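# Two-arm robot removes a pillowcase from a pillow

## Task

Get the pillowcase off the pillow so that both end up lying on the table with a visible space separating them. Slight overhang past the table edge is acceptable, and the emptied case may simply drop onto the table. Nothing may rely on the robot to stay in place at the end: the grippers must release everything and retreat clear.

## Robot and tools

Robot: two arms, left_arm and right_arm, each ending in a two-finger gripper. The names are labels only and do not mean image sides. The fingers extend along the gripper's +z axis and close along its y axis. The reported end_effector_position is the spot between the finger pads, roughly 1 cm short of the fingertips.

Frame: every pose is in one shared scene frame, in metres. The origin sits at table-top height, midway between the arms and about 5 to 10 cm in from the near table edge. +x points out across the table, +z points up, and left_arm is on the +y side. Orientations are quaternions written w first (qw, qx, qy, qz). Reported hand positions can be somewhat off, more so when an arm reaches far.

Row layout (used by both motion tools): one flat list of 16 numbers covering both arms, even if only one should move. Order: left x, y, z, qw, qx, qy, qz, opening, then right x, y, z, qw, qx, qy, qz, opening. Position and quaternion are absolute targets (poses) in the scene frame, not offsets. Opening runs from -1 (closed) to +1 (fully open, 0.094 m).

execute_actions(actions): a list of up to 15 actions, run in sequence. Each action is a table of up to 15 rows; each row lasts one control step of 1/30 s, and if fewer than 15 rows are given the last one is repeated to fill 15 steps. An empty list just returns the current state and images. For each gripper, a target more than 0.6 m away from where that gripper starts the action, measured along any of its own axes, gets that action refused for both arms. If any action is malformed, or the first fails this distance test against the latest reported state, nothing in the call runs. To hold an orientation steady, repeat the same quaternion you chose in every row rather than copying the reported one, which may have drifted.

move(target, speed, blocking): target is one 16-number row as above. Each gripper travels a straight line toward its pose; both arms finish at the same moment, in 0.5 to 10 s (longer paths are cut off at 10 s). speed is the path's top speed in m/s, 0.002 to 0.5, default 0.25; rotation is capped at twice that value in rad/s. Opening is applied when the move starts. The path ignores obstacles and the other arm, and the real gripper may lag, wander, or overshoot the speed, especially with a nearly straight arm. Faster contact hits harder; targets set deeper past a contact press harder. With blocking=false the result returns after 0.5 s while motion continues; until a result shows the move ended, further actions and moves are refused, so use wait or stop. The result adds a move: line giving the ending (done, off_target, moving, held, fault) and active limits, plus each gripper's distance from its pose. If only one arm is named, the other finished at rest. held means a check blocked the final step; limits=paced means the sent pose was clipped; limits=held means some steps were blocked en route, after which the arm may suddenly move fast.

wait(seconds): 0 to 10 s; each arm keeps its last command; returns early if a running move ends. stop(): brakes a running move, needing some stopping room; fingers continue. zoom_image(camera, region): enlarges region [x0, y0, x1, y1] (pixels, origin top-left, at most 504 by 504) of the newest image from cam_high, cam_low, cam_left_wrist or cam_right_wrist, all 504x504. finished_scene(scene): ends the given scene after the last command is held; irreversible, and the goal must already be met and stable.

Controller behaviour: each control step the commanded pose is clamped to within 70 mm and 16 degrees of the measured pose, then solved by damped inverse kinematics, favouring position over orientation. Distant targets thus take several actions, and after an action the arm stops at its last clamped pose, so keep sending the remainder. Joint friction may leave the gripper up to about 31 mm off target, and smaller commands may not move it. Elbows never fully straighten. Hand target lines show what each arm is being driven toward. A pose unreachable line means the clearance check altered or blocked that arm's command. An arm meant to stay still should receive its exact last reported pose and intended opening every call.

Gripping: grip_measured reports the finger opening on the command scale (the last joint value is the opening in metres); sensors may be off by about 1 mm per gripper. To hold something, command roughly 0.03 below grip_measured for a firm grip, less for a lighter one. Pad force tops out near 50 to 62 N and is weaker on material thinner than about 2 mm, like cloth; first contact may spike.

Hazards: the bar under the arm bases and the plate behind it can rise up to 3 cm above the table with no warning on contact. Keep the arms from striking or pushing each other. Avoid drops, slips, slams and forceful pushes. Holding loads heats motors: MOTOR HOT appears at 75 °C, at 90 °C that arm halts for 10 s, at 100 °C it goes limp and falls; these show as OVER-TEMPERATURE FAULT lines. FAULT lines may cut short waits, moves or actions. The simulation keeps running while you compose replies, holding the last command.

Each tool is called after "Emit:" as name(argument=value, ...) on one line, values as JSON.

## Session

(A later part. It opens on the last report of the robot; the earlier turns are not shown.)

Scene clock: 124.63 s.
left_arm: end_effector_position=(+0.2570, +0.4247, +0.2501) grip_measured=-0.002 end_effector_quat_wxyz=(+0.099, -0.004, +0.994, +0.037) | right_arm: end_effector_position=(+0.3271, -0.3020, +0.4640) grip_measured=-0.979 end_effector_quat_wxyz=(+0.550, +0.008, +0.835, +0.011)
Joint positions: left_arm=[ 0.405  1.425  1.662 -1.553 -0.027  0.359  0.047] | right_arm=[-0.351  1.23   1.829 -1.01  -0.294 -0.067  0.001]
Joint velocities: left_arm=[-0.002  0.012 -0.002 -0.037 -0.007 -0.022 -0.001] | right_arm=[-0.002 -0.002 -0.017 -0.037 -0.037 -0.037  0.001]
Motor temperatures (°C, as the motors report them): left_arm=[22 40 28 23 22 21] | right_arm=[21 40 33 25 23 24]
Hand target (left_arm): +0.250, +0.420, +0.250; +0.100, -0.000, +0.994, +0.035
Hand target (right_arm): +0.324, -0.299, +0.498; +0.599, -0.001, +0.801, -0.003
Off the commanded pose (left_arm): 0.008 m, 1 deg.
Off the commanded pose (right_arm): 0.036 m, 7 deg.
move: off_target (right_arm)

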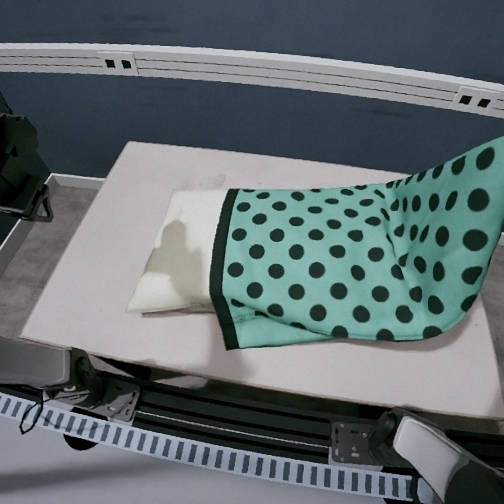

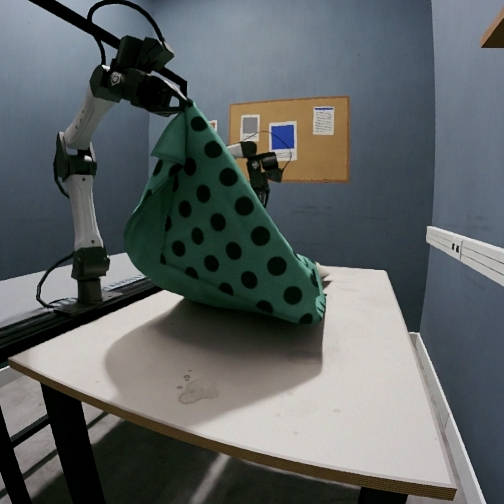

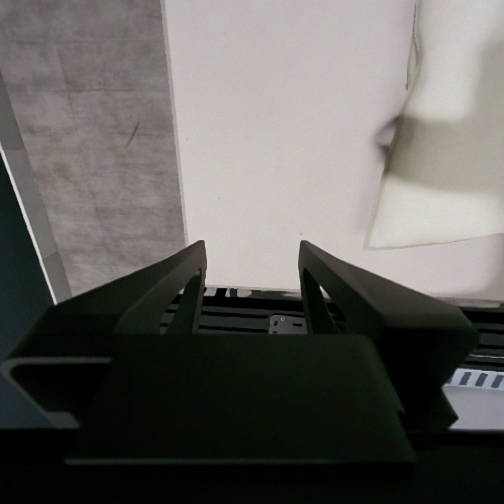

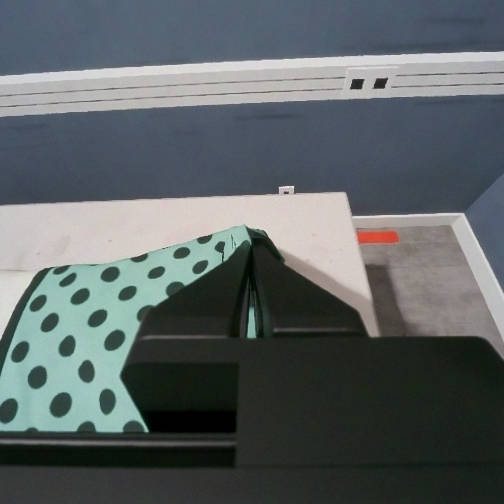

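Emit:
move(target=[0.33,0.25,0.1,0,0,1,0,0.3, 0.33,-0.3,0.5,0.6,0,0.8,0,-1], speed=0.3)

Scene clock: 126.27 s.
left_arm: end_effector_position=(+0.3197, +0.2530, +0.0951) grip_measured=+0.297 end_effector_quat_wxyz=(-0.015, +0.002, +1.000, +0.013) | right_arm: end_effector_position=(+0.3276, -0.3024, +0.4651) grip_measured=-0.979 end_effector_quat_wxyz=(+0.552, +0.011, +0.834, +0.011)
Joint positions: left_arm=[-0.198  1.786  1.414 -1.213 -0.066 -0.239  0.061] | right_arm=[-0.351  1.23   1.829 -1.005 -0.292 -0.061  0.001]
Joint velocities: left_arm=[-0.007 -0.012 -0.002 -0.095 -0.051 -0.051  0.001] | right_arm=[-0.002 -0.002 -0.012 -0.066 -0.022 -0.051 -0.001]
Motor temperatures (°C, as the motors report them): left_arm=[22 40 28 23 21 21] | right_arm=[21 39 33 26 23 24]
Hand target (left_arm): +0.324, +0.249, +0.099; -0.003, -0.001, +1.000, +0.007
Hand target (right_arm): +0.327, -0.299, +0.499; +0.600, +0.000, +0.800, -0.000
Off the commanded pose (left_arm): 0.012 m, 2 deg.
Off the commanded pose (right_arm): 0.035 m, 7 deg.
move: off_target (left_arm, right_arm)

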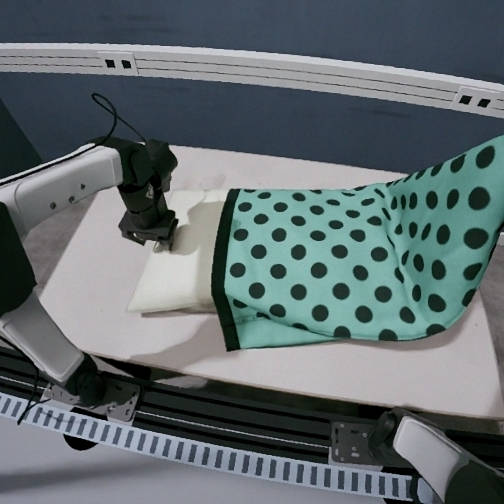

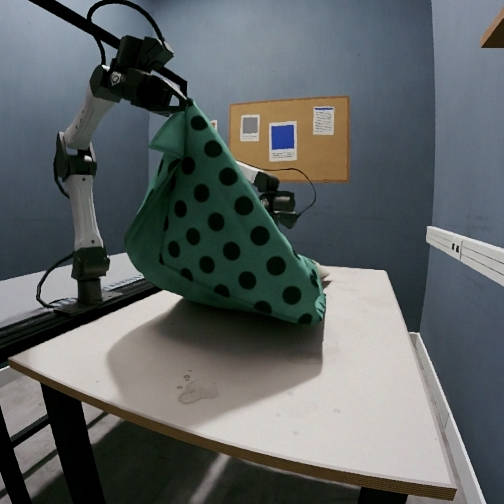

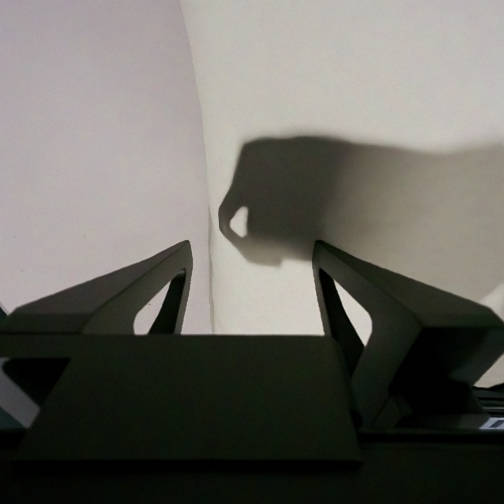

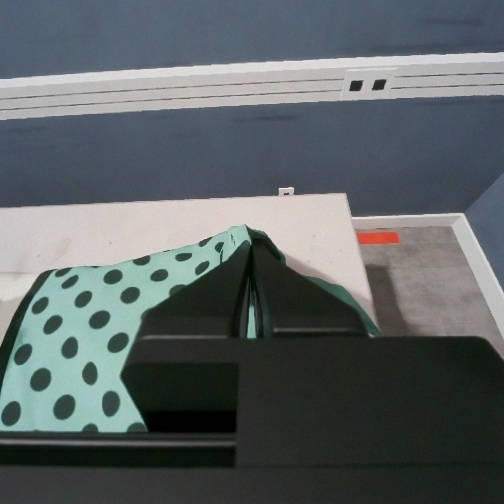

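Emit:
move(target=[0.33,0.28,0.045,0,0,1,0,0.1, 0.33,-0.3,0.5,0.6,0,0.8,0,-1], speed=0.1)

Scene clock: 127.77 s.
left_arm: end_effector_position=(+0.3336, +0.2803, +0.0546) grip_measured=+0.102 end_effector_quat_wxyz=(+0.012, -0.005, +1.000, -0.002) | right_arm: end_effector_position=(+0.3277, -0.3025, +0.4654) grip_measured=-0.979 end_effector_quat_wxyz=(+0.553, +0.011, +0.833, +0.011)
Joint positions: left_arm=[-0.092  1.798  1.271 -0.995 -0.045 -0.142  0.052] | right_arm=[-0.351  1.23   1.829 -1.003 -0.292 -0.06   0.001]
Joint velocities: left_arm=[ 0.002  0.002 -0.007  0.007  0.022  0.022 -0.   ] | right_arm=[-0.012 -0.002 -0.007  0.022  0.037  0.007  0.   ]
Motor temperatures (°C, as the motors report them): left_arm=[22 39 28 23 21 21] | right_arm=[21 39 34 27 23 24]
Hand target (left_arm): +0.329, +0.280, +0.045; -0.000, +0.000, +1.000, -0.001
Hand target (right_arm): +0.327, -0.299, +0.499; +0.600, +0.000, +0.800, -0.000
Off the commanded pose (left_arm): 0.010 m, 1 deg.
Off the commanded pose (right_arm): 0.035 m, 7 deg.
move: off_target (right_arm)

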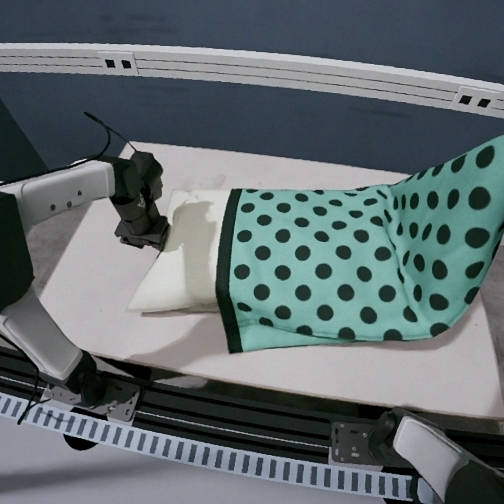

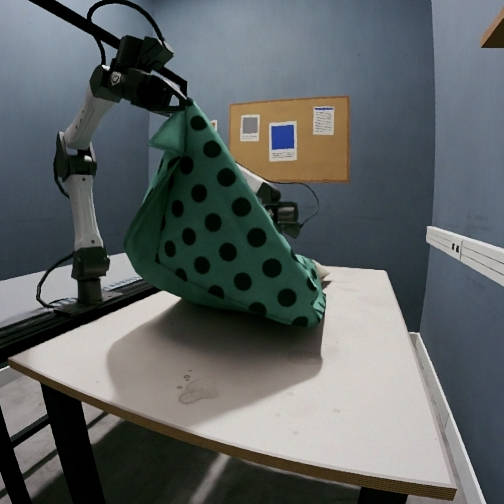

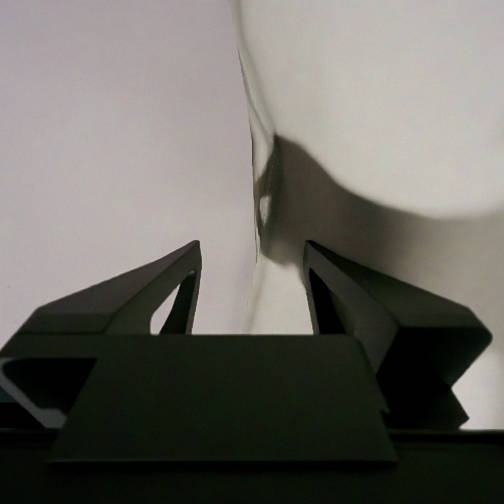

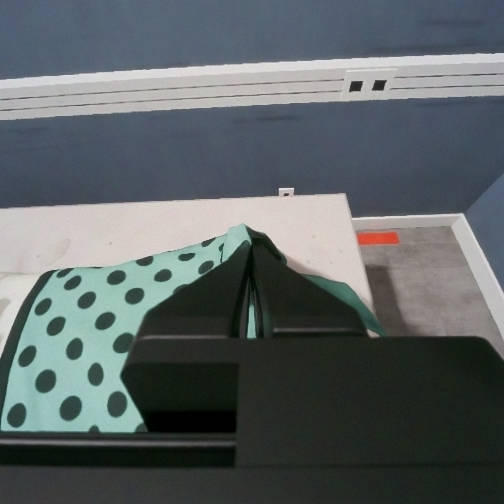

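Edge at centre; shift 1 cm inward, descend, close.

Emit:
move(target=[0.33,0.268,0.008,0,0,1,0,0.1, 0.33,-0.3,0.5,0.6,0,0.8,0,-1], speed=0.08)

Emit:
execute_actions(actions=[[[0.33,0.268,0.008,0,0,1,0,-1, 0.33,-0.3,0.5,0.6,0,0.8,0,-1]],[[0.33,0.268,0.008,0,0,1,0,-1, 0.33,-0.3,0.5,0.6,0,0.8,0,-1]]])

Scene clock: 129.07 s.
left_arm: end_effector_position=(+0.3334, +0.2763, +0.0176) grip_measured=+0.102 end_effector_quat_wxyz=(+0.008, -0.005, +1.000, +0.006) | right_arm: end_effector_position=(+0.3274, -0.3024, +0.4648) grip_measured=-0.979 end_effector_quat_wxyz=(+0.551, +0.011, +0.834, +0.011)
Joint positions: left_arm=[-0.106  1.861  1.194 -0.866 -0.059 -0.158  0.052] | right_arm=[-0.351  1.23   1.829 -1.006 -0.292 -0.06   0.001]
Joint velocities: left_arm=[-0.012  0.007 -0.007  0.037 -0.081 -0.007  0.001] | right_arm=[-0.007 -0.007  0.022  0.066 -0.007 -0.081 -0.   ]
Motor temperatures (°C, as the motors report them): left_arm=[22 39 28 23 21 21] | right_arm=[21 38 34 28 23 24]
Hand target (left_arm): +0.328, +0.269, +0.009; -0.000, -0.000, +1.000, +0.001
Hand target (right_arm): +0.327, -0.299, +0.499; +0.600, +0.000, +0.800, -0.000
Off the commanded pose (left_arm): 0.013 m, 1 deg.
Off the commanded pose (right_arm): 0.035 m, 7 deg.
move: off_target (left_arm, right_arm)

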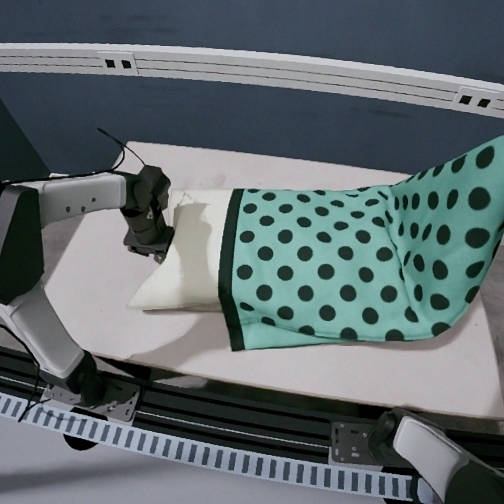

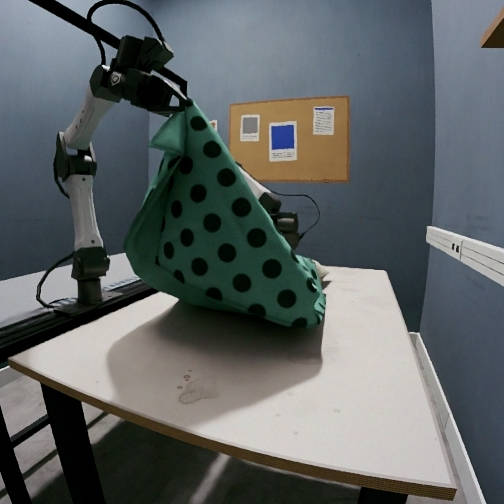

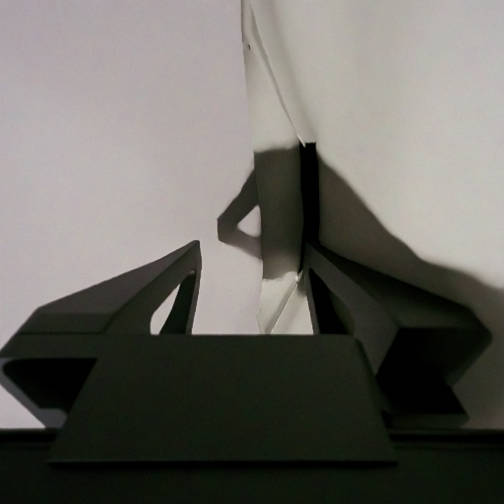

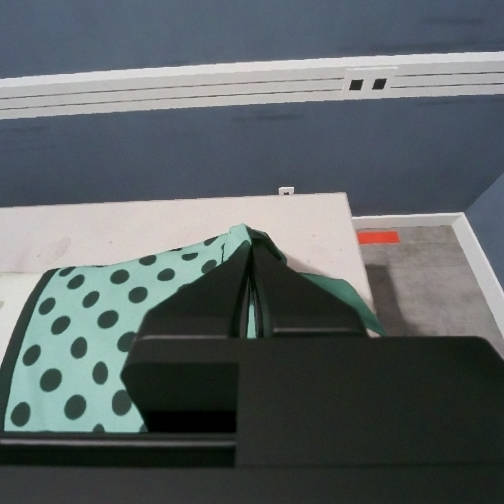

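Scene clock: 130.07 s.
left_arm: end_effector_position=(+0.3349, +0.2745, +0.0152) grip_measured=-0.977 end_effector_quat_wxyz=(+0.009, -0.004, +1.000, +0.005) | right_arm: end_effector_position=(+0.3278, -0.3025, +0.4655) grip_measured=-0.979 end_effector_quat_wxyz=(+0.553, +0.011, +0.833, +0.011)
Joint positions: left_arm=[-0.11   1.869  1.194 -0.856 -0.059 -0.16   0.001] | right_arm=[-0.351  1.23   1.829 -1.003 -0.292 -0.06   0.001]
Joint velocities: left_arm=[-0.012  0.002  0.002 -0.022 -0.007 -0.007 -0.001] | right_arm=[-0.002 -0.002 -0.007  0.007  0.022  0.007 -0.   ]
Motor temperatures (°C, as the motors report them): left_arm=[22 39 28 23 21 21] | right_arm=[21 38 34 28 23 24]
Hand target (left_arm): +0.330, +0.268, +0.008; -0.000, -0.000, +1.000, +0.000
Hand target (right_arm): +0.327, -0.299, +0.499; +0.600, +0.000, +0.800, -0.000
Off the commanded pose (left_arm): 0.011 m, 1 deg.
Off the commanded pose (right_arm): 0.035 m, 7 deg.

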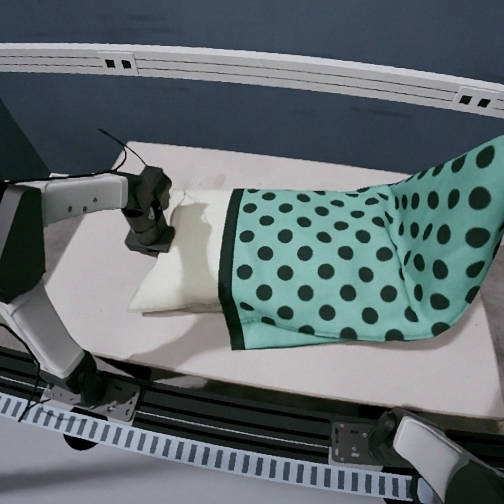

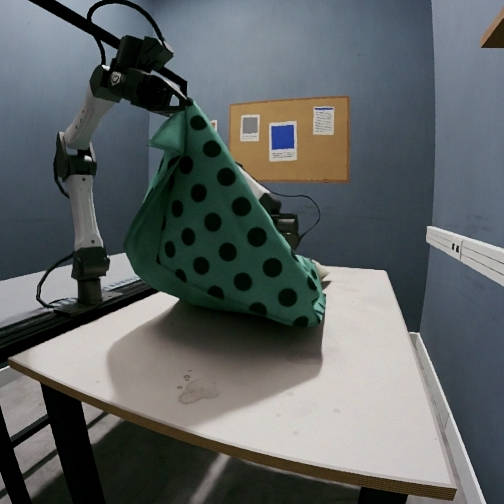

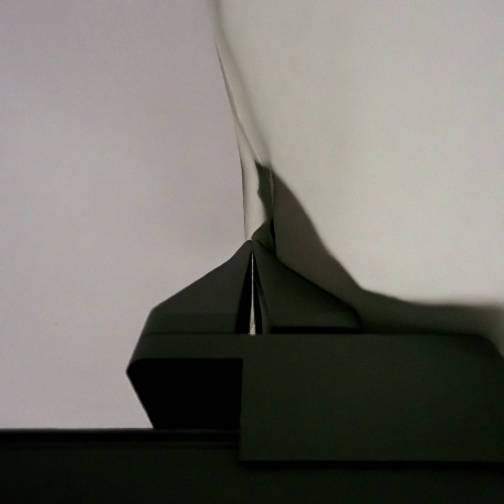

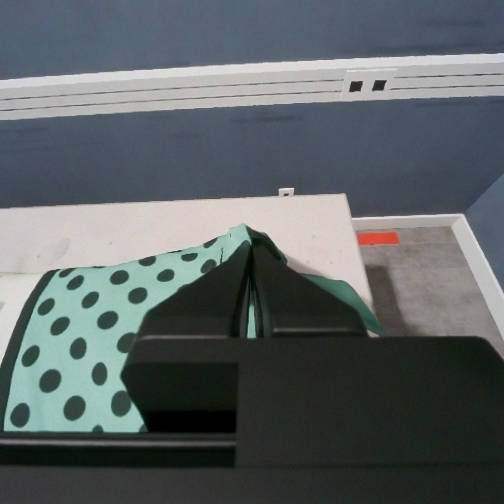

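Emit:
move(target=[0.33,0.36,0.03,0,0,1,0,-1, 0.33,-0.3,0.5,0.6,0,0.8,0,-1], speed=0.1)

Scene clock: 131.60 s.
left_arm: end_effector_position=(+0.3218, +0.3600, +0.0168) grip_measured=-0.977 end_effector_quat_wxyz=(-0.019, -0.005, +1.000, +0.001) | right_arm: end_effector_position=(+0.3278, -0.3025, +0.4657) grip_measured=-0.979 end_effector_quat_wxyz=(+0.553, +0.011, +0.833, +0.011)
Joint positions: left_arm=[ 0.156  1.852  1.194 -0.914 -0.045  0.101  0.001] | right_arm=[-0.351  1.23   1.829 -1.002 -0.292 -0.06   0.001]
Joint velocities: left_arm=[-0.002  0.012 -0.022 -0.022 -0.081 -0.037  0.001] | right_arm=[ 0.002 -0.007 -0.002 -0.007  0.066 -0.007 -0.   ]
Motor temperatures (°C, as the motors report them): left_arm=[22 39 28 23 21 21] | right_arm=[21 37 34 29 23 24]
Hand target (left_arm): +0.331, +0.359, +0.030; +0.001, -0.000, +1.000, -0.002
Hand target (right_arm): +0.327, -0.299, +0.499; +0.600, +0.000, +0.800, -0.000
Off the commanded pose (left_arm): 0.016 m, 2 deg.
Off the commanded pose (right_arm): 0.034 m, 7 deg.
move: off_target (left_arm, right_arm)

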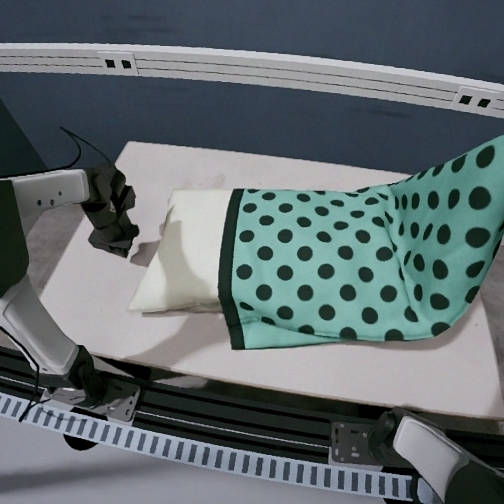

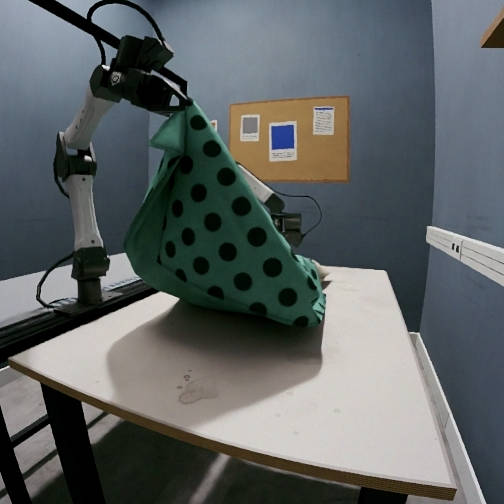

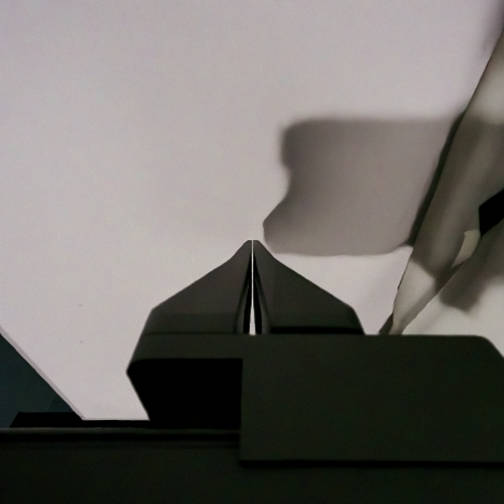

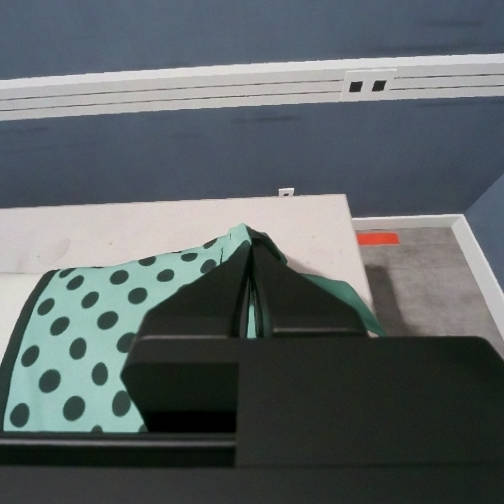

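Emit:
move(target=[0.33,0.33,0.04,0,0,0.87,-0.49,0.3, 0.33,-0.3,0.5,0.6,0,0.8,0,-1], speed=0.15)

Scene clock: 135.90 s.
left_arm: end_effector_position=(+0.3277, +0.3282, +0.0387) grip_measured=+0.298 end_effector_quat_wxyz=(-0.009, -0.001, +0.873, -0.488) | right_arm: end_effector_position=(+0.3278, -0.3025, +0.4657) grip_measured=-0.979 end_effector_quat_wxyz=(+0.553, +0.011, +0.833, +0.011)
Joint positions: left_arm=[ 0.484  2.224  1.467 -1.376  0.848  0.715  0.061] | right_arm=[-0.351  1.23   1.829 -1.002 -0.292 -0.06   0.001]
Joint velocities: left_arm=[ 0.012 -0.017 -0.002  0.007  0.007  0.022 -0.001] | right_arm=[-0.012 -0.012 -0.012 -0.007  0.037 -0.095  0.   ]
Motor temperatures (°C, as the motors report them): left_arm=[22 39 29 23 22 21] | right_arm=[21 36 34 31 23 24]
Hand target (left_arm): +0.331, +0.330, +0.042; -0.005, -0.001, +0.870, -0.493
Hand target (right_arm): +0.327, -0.299, +0.499; +0.600, +0.000, +0.800, -0.000
Off the commanded pose (left_arm): 0.003 m, 1 deg.
Off the commanded pose (right_arm): 0.034 m, 7 deg.
move: off_target (right_arm)

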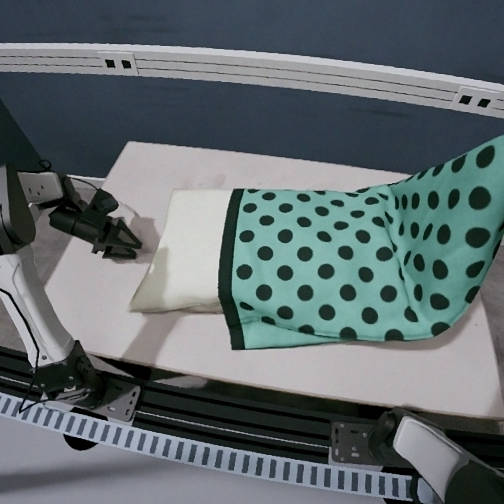

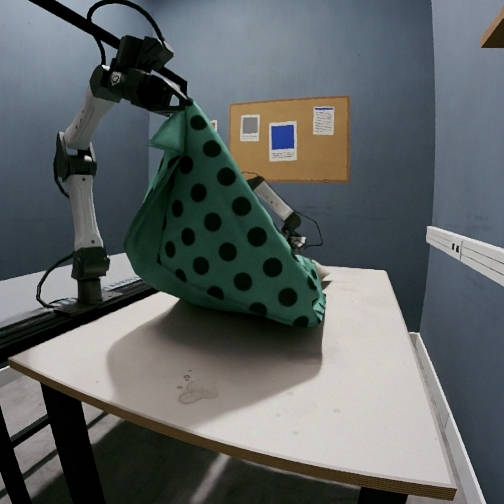

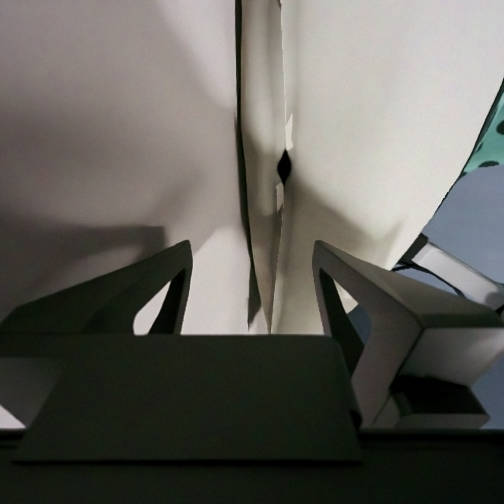

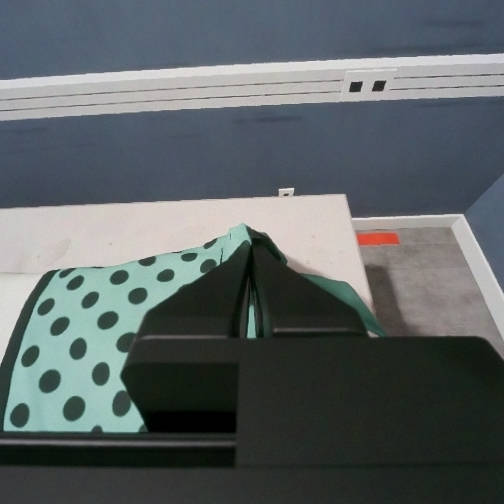

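Emit:
move(target=[0.33,0.255,0.035,0,0,0.87,-0.49,0.3, 0.33,-0.3,0.5,0.6,0,0.8,0,-1], speed=0.08)

Scene clock: 137.50 s.
left_arm: end_effector_position=(+0.3314, +0.2613, +0.0303) grip_measured=+0.298 end_effector_quat_wxyz=(-0.004, -0.002, +0.874, -0.486) | right_arm: end_effector_position=(+0.3276, -0.3024, +0.4652) grip_measured=-0.979 end_effector_quat_wxyz=(+0.552, +0.011, +0.834, +0.011)
Joint positions: left_arm=[ 0.302  2.116  1.268 -1.064  0.93   0.444  0.061] | right_arm=[-0.351  1.23   1.829 -1.004 -0.292 -0.06   0.001]
Joint velocities: left_arm=[ 0.002  0.002 -0.002  0.066  0.022  0.007 -0.   ] | right_arm=[ 0.002  0.002 -0.007 -0.007 -0.022  0.007 -0.001]
Motor temperatures (°C, as the motors report them): left_arm=[22 39 29 23 22 21] | right_arm=[21 35 34 31 23 24]
Hand target (left_arm): +0.329, +0.256, +0.035; -0.002, +0.000, +0.872, -0.490
Hand target (right_arm): +0.327, -0.299, +0.499; +0.600, +0.000, +0.800, -0.000
Off the commanded pose (left_arm): 0.008 m, 1 deg.
Off the commanded pose (right_arm): 0.035 m, 7 deg.
move: off_target (right_arm)

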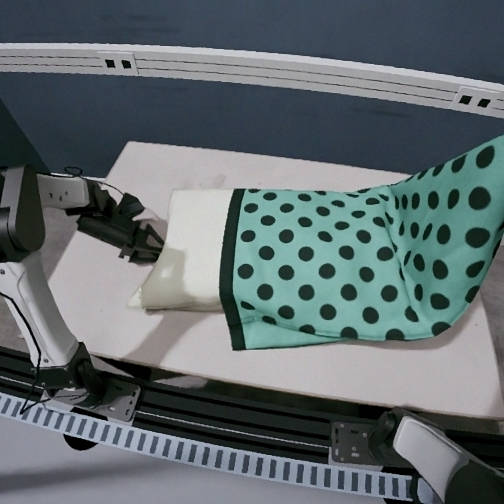

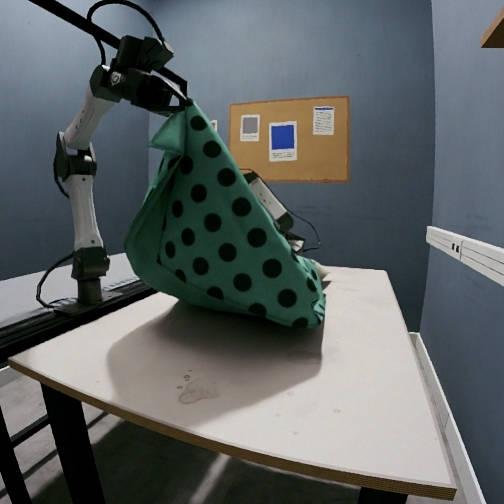

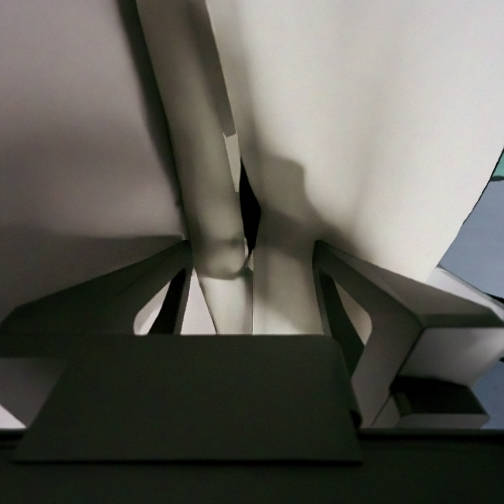

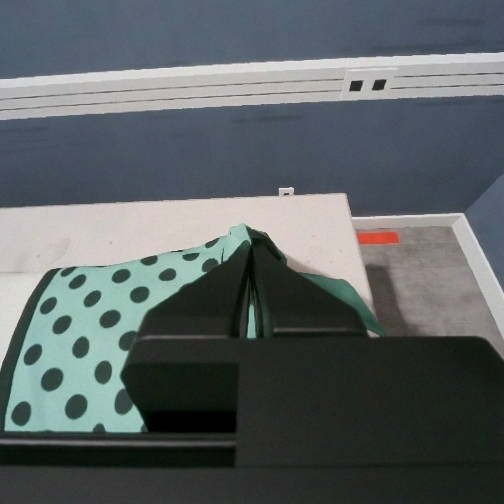

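Go a bit further and close.

Emit:
execute_actions(actions=[[[0.33,0.235,0.033,0,0,0.87,-0.49,0.3, 0.33,-0.3,0.5,0.6,0,0.8,0,-1]],[[0.33,0.235,0.033,0,0,0.87,-0.49,0.3, 0.33,-0.3,0.5,0.6,0,0.8,0,-1]],[[0.33,0.235,0.033,0,0,0.87,-0.49,-1, 0.33,-0.3,0.5,0.6,0,0.8,0,-1]],[[0.33,0.235,0.033,0,0,0.87,-0.49,-1, 0.33,-0.3,0.5,0.6,0,0.8,0,-1]]])

Scene clock: 139.67 s.
left_arm: end_effector_position=(+0.3344, +0.2403, +0.0285) grip_measured=-0.968 end_effector_quat_wxyz=(+0.000, -0.002, +0.874, -0.486) | right_arm: end_effector_position=(+0.3280, -0.3025, +0.4661) grip_measured=-0.979 end_effector_quat_wxyz=(+0.554, +0.010, +0.832, +0.010)
Joint positions: left_arm=[ 0.241  2.088  1.219 -0.951  0.952  0.339  0.001] | right_arm=[-0.351  1.23   1.829 -1.    -0.292 -0.06   0.001]
Joint velocities: left_arm=[-0.012 -0.002  0.007 -0.022  0.037 -0.051 -0.001] | right_arm=[ 0.002  0.007  0.007 -0.051 -0.022 -0.037 -0.   ]
Motor temperatures (°C, as the motors report them): left_arm=[22 39 29 23 22 21] | right_arm=[21 35 35 32 23 24]
Hand target (left_arm): +0.330, +0.235, +0.033; -0.000, +0.000, +0.871, -0.491
Hand target (right_arm): +0.327, -0.299, +0.499; +0.600, +0.000, +0.800, -0.000
Off the commanded pose (left_arm): 0.008 m, 1 deg.
Off the commanded pose (right_arm): 0.034 m, 7 deg.

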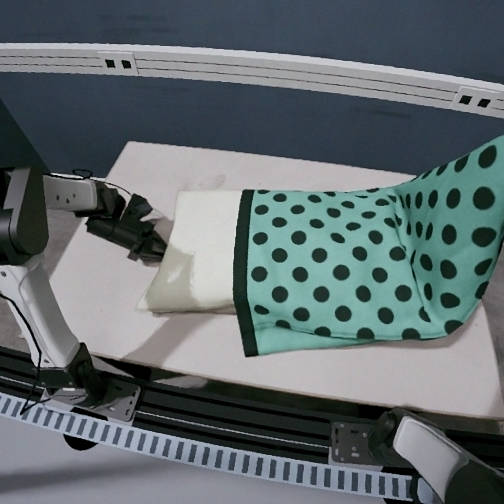

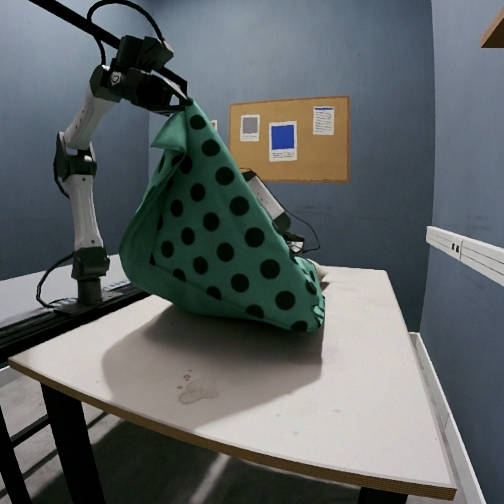

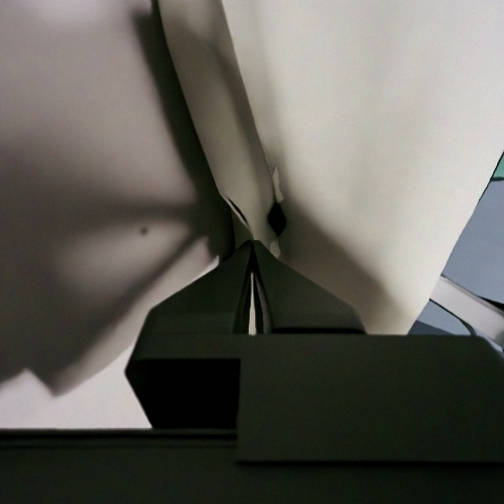

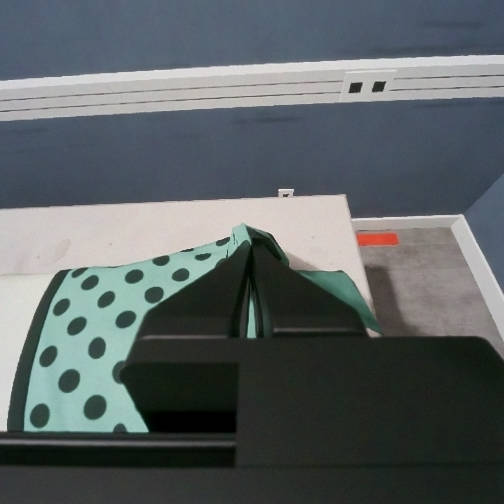

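Emit:
move(target=[0.33,0.36,0.05,0,0,0.94,-0.34,-1, 0.3,-0.45,0.5,0.6,0,0.8,0,-1], speed=0.1)

Scene clock: 142.00 s.
left_arm: end_effector_position=(+0.3284, +0.3535, +0.0382) grip_measured=-0.968 end_effector_quat_wxyz=(-0.009, -0.009, +0.936, -0.353) | right_arm: end_effector_position=(+0.3018, -0.4427, +0.4904) grip_measured=-0.979 end_effector_quat_wxyz=(+0.589, +0.009, +0.808, +0.013)
Joint positions: left_arm=[ 0.463  2.069  1.418 -1.224  0.618  0.51   0.001] | right_arm=[-1.027  1.482  2.078 -1.106 -0.929 -0.361  0.001]
Joint velocities: left_arm=[ 0.007 -0.002 -0.012 -0.022  0.037 -0.007  0.001] | right_arm=[-0.002  0.002 -0.022 -0.081 -0.037 -0.022  0.   ]
Motor temperatures (°C, as the motors report them): left_arm=[22 40 29 23 22 21] | right_arm=[21 34 35 32 23 24]
Hand target (left_arm): +0.332, +0.359, +0.049; +0.003, -0.001, +0.940, -0.342
Hand target (right_arm): +0.301, -0.448, +0.500; +0.599, -0.001, +0.800, -0.003
Off the commanded pose (left_arm): 0.014 m, 2 deg.
Off the commanded pose (right_arm): 0.012 m, 2 deg.
move: off_target (left_arm, right_arm)

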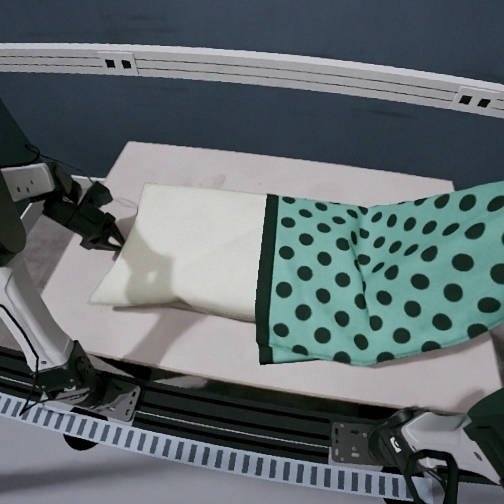

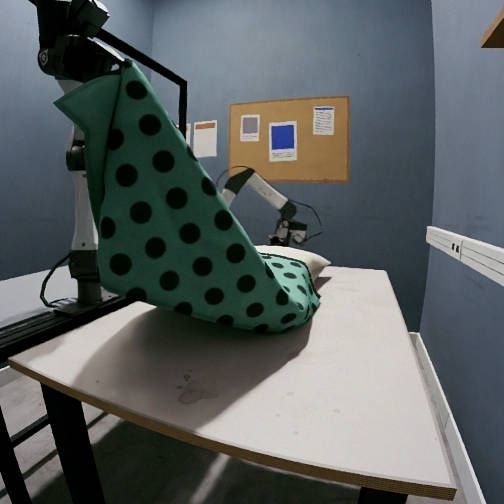

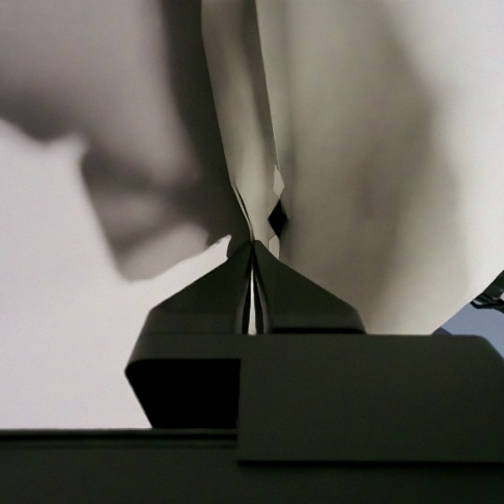

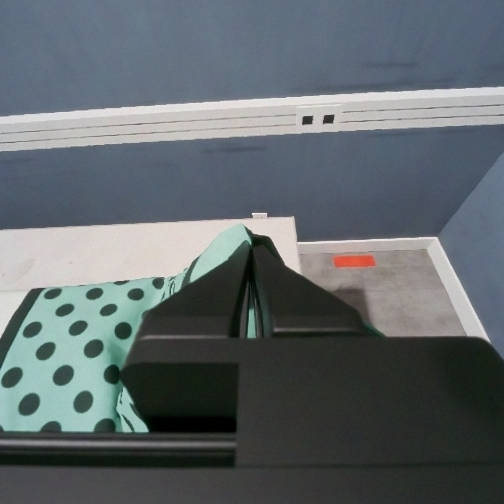

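Working. Continue.

Emit:
move(target=[0.33,0.5,0.07,0,0,0.99,-0.14,-1, 0.27,-0.6,0.5,0.6,0,0.8,0,-1], speed=0.1)

Scene clock: 144.77 s.
left_arm: end_effector_position=(+0.3299, +0.4913, +0.0634) grip_measured=-0.968 end_effector_quat_wxyz=(-0.000, -0.003, +0.988, -0.155) | right_arm: end_effector_position=(+0.2736, -0.5956, +0.4926) grip_measured=-0.979 end_effector_quat_wxyz=(+0.620, +0.023, +0.784, -0.010)
Joint positions: left_arm=[ 0.64   2.081  1.708 -1.326  0.238  0.611  0.001] | right_arm=[-1.338  2.091  2.852 -1.374 -1.18  -0.535  0.001]
Joint velocities: left_arm=[-0.002 -0.017  0.002 -0.037 -0.007  0.007 -0.   ] | right_arm=[-0.002  0.007 -0.027  0.051 -0.007  0.007 -0.001]
Motor temperatures (°C, as the motors report them): left_arm=[22 40 29 23 22 21] | right_arm=[21 34 35 32 23 24]
Hand target (left_arm): +0.332, +0.500, +0.068; +0.005, -0.001, +0.990, -0.141
Hand target (right_arm): +0.271, -0.599, +0.500; +0.628, +0.014, +0.777, -0.021
Off the commanded pose (left_arm): 0.011 m, 2 deg.
Off the commanded pose (right_arm): 0.009 m, 4 deg.
elbow stopped short (right arm): the move would have taken joint 3 (elbow) straighter than the controller allows; a more bent joint 3 avoids this.
move: off_target (left_arm, right_arm)

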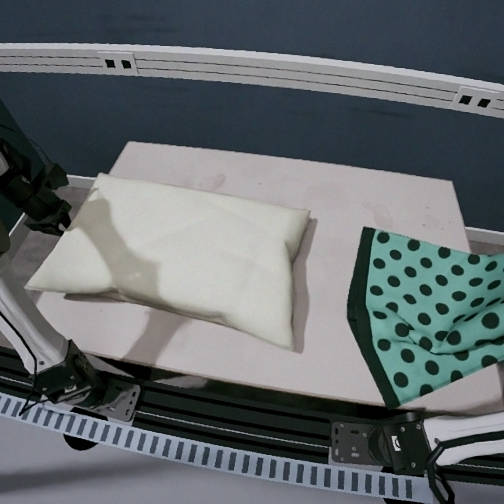

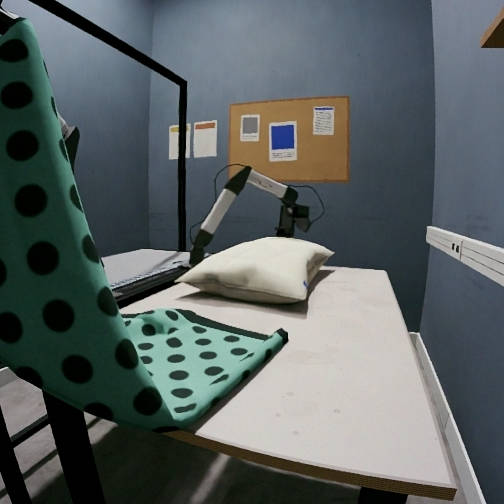

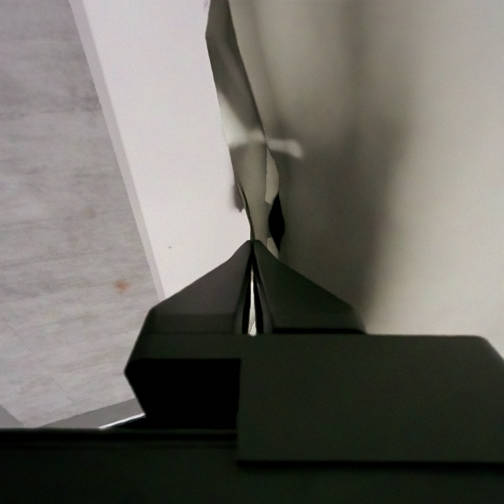

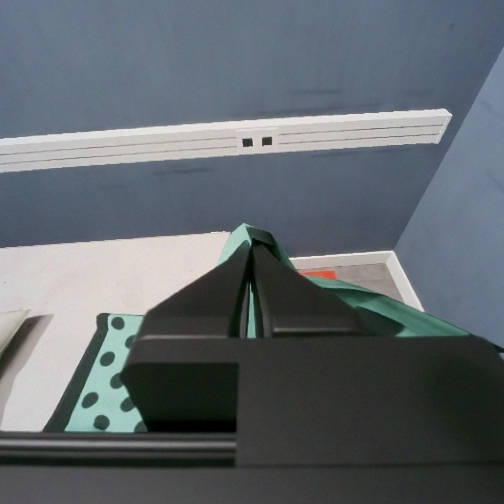

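Emit:
move(target=[0.33,0.49,0.04,0,0,0.99,-0.14,-1, 0.3,-0.42,0.42,0.55,0,0.835,0,-1], speed=0.15)

Emit:
move(target=[0.33,0.49,0.04,0,0,0.99,-0.14,0.3, 0.32,-0.4,0.22,0.26,0,0.966,0,-1], speed=0.15)

Scene clock: 147.03 s.
left_arm: end_effector_position=(+0.3303, +0.4927, +0.0436) grip_measured=-0.968 end_effector_quat_wxyz=(+0.004, -0.001, +0.990, -0.142) | right_arm: end_effector_position=(+0.2984, -0.4242, +0.4160) grip_measured=-0.979 end_effector_quat_wxyz=(+0.544, +0.006, +0.839, +0.009)
Joint positions: left_arm=[ 0.637  2.081  1.633 -1.229  0.224  0.608  0.001] | right_arm=[-0.958  1.305  1.682 -1.    -0.824 -0.431  0.001]
Joint velocities: left_arm=[ 0.002  0.012 -0.007  0.066  0.022 -0.022 -0.001] | right_arm=[-0.002  0.007 -0.007 -0.007  0.037  0.007 -0.001]
Motor temperatures (°C, as the motors report them): left_arm=[22 40 29 23 22 21] | right_arm=[21 34 34 31 23 24]
Hand target (left_arm): +0.329, +0.490, +0.040; +0.000, -0.000, +0.990, -0.140
Hand target (right_arm): +0.299, -0.421, +0.420; +0.551, -0.000, +0.835, +0.002
Off the commanded pose (left_arm): 0.004 m, 1 deg.
Off the commanded pose (right_arm): 0.006 m, 1 deg.
move: done

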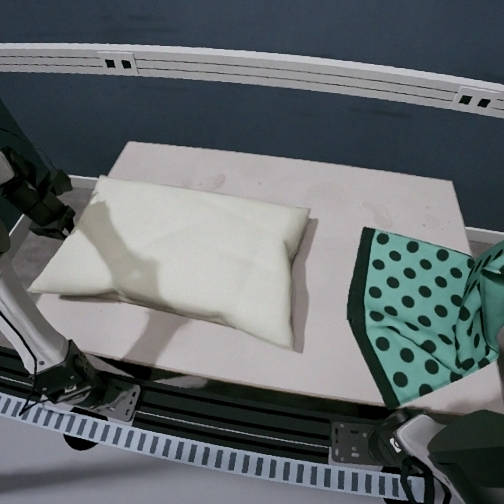

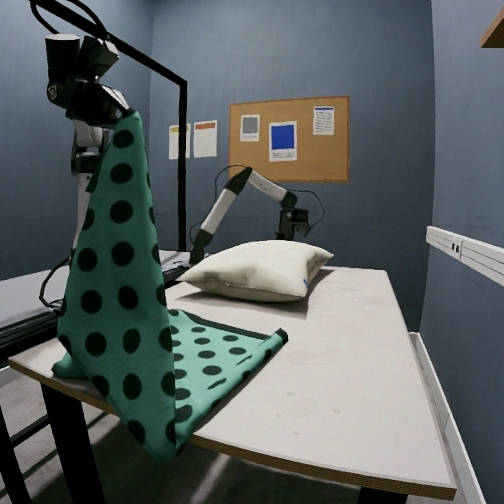

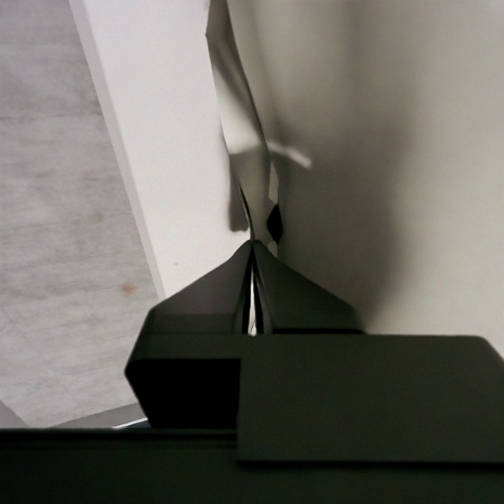

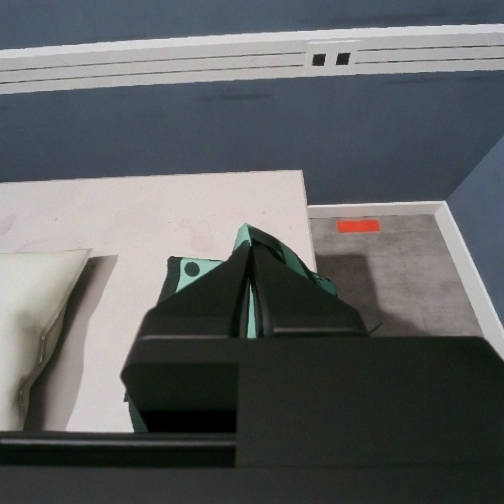

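Scene clock: 149.53 s.
left_arm: end_effector_position=(+0.3317, +0.4958, +0.0427) grip_measured=+0.297 end_effector_quat_wxyz=(+0.007, -0.000, +0.991, -0.135) | right_arm: end_effector_position=(+0.3192, -0.4010, +0.2265) grip_measured=-0.979 end_effector_quat_wxyz=(+0.266, -0.002, +0.964, +0.006)
Joint positions: left_arm=[ 0.637  2.081  1.633 -1.216  0.213  0.608  0.061] | right_arm=[-0.625  1.447  1.413 -1.077 -0.32  -0.494  0.001]
Joint velocities: left_arm=[ 0.012 -0.017 -0.012 -0.007  0.007 -0.007 -0.   ] | right_arm=[-0.002 -0.007  0.012 -0.022  0.022 -0.037  0.002]
Motor temperatures (°C, as the motors report them): left_arm=[22 40 29 23 22 21] | right_arm=[21 34 34 31 23 24]
Hand target (left_arm): +0.330, +0.490, +0.040; -0.000, +0.000, +0.990, -0.140
Hand target (right_arm): +0.321, -0.402, +0.220; +0.261, -0.000, +0.965, +0.004
Off the commanded pose (left_arm): 0.007 m, 1 deg.
Off the commanded pose (right_arm): 0.007 m, 1 deg.
move: done

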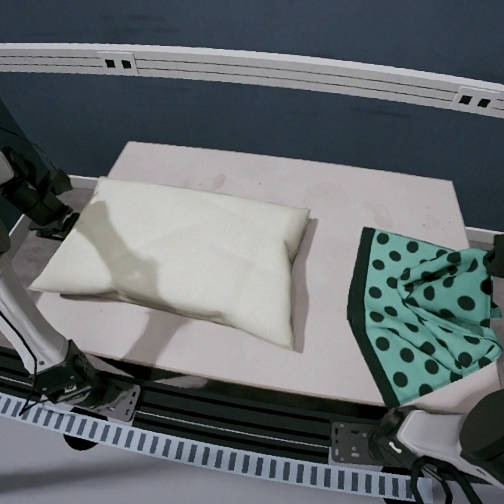

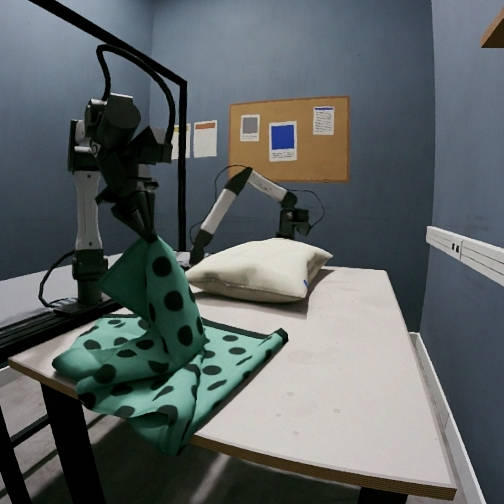

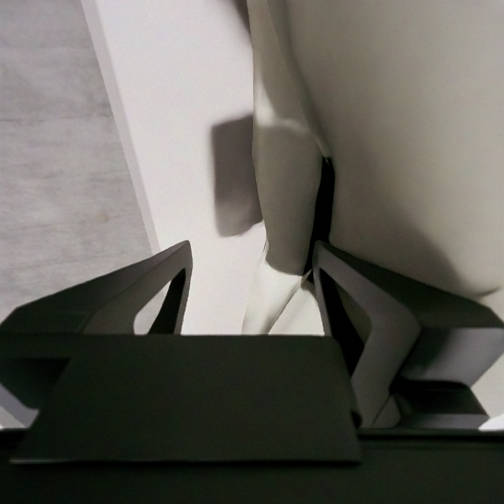

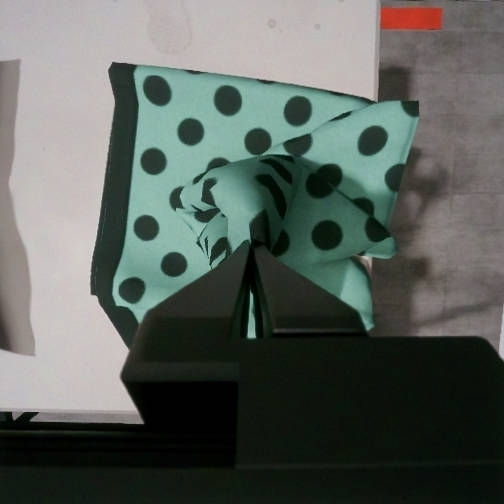

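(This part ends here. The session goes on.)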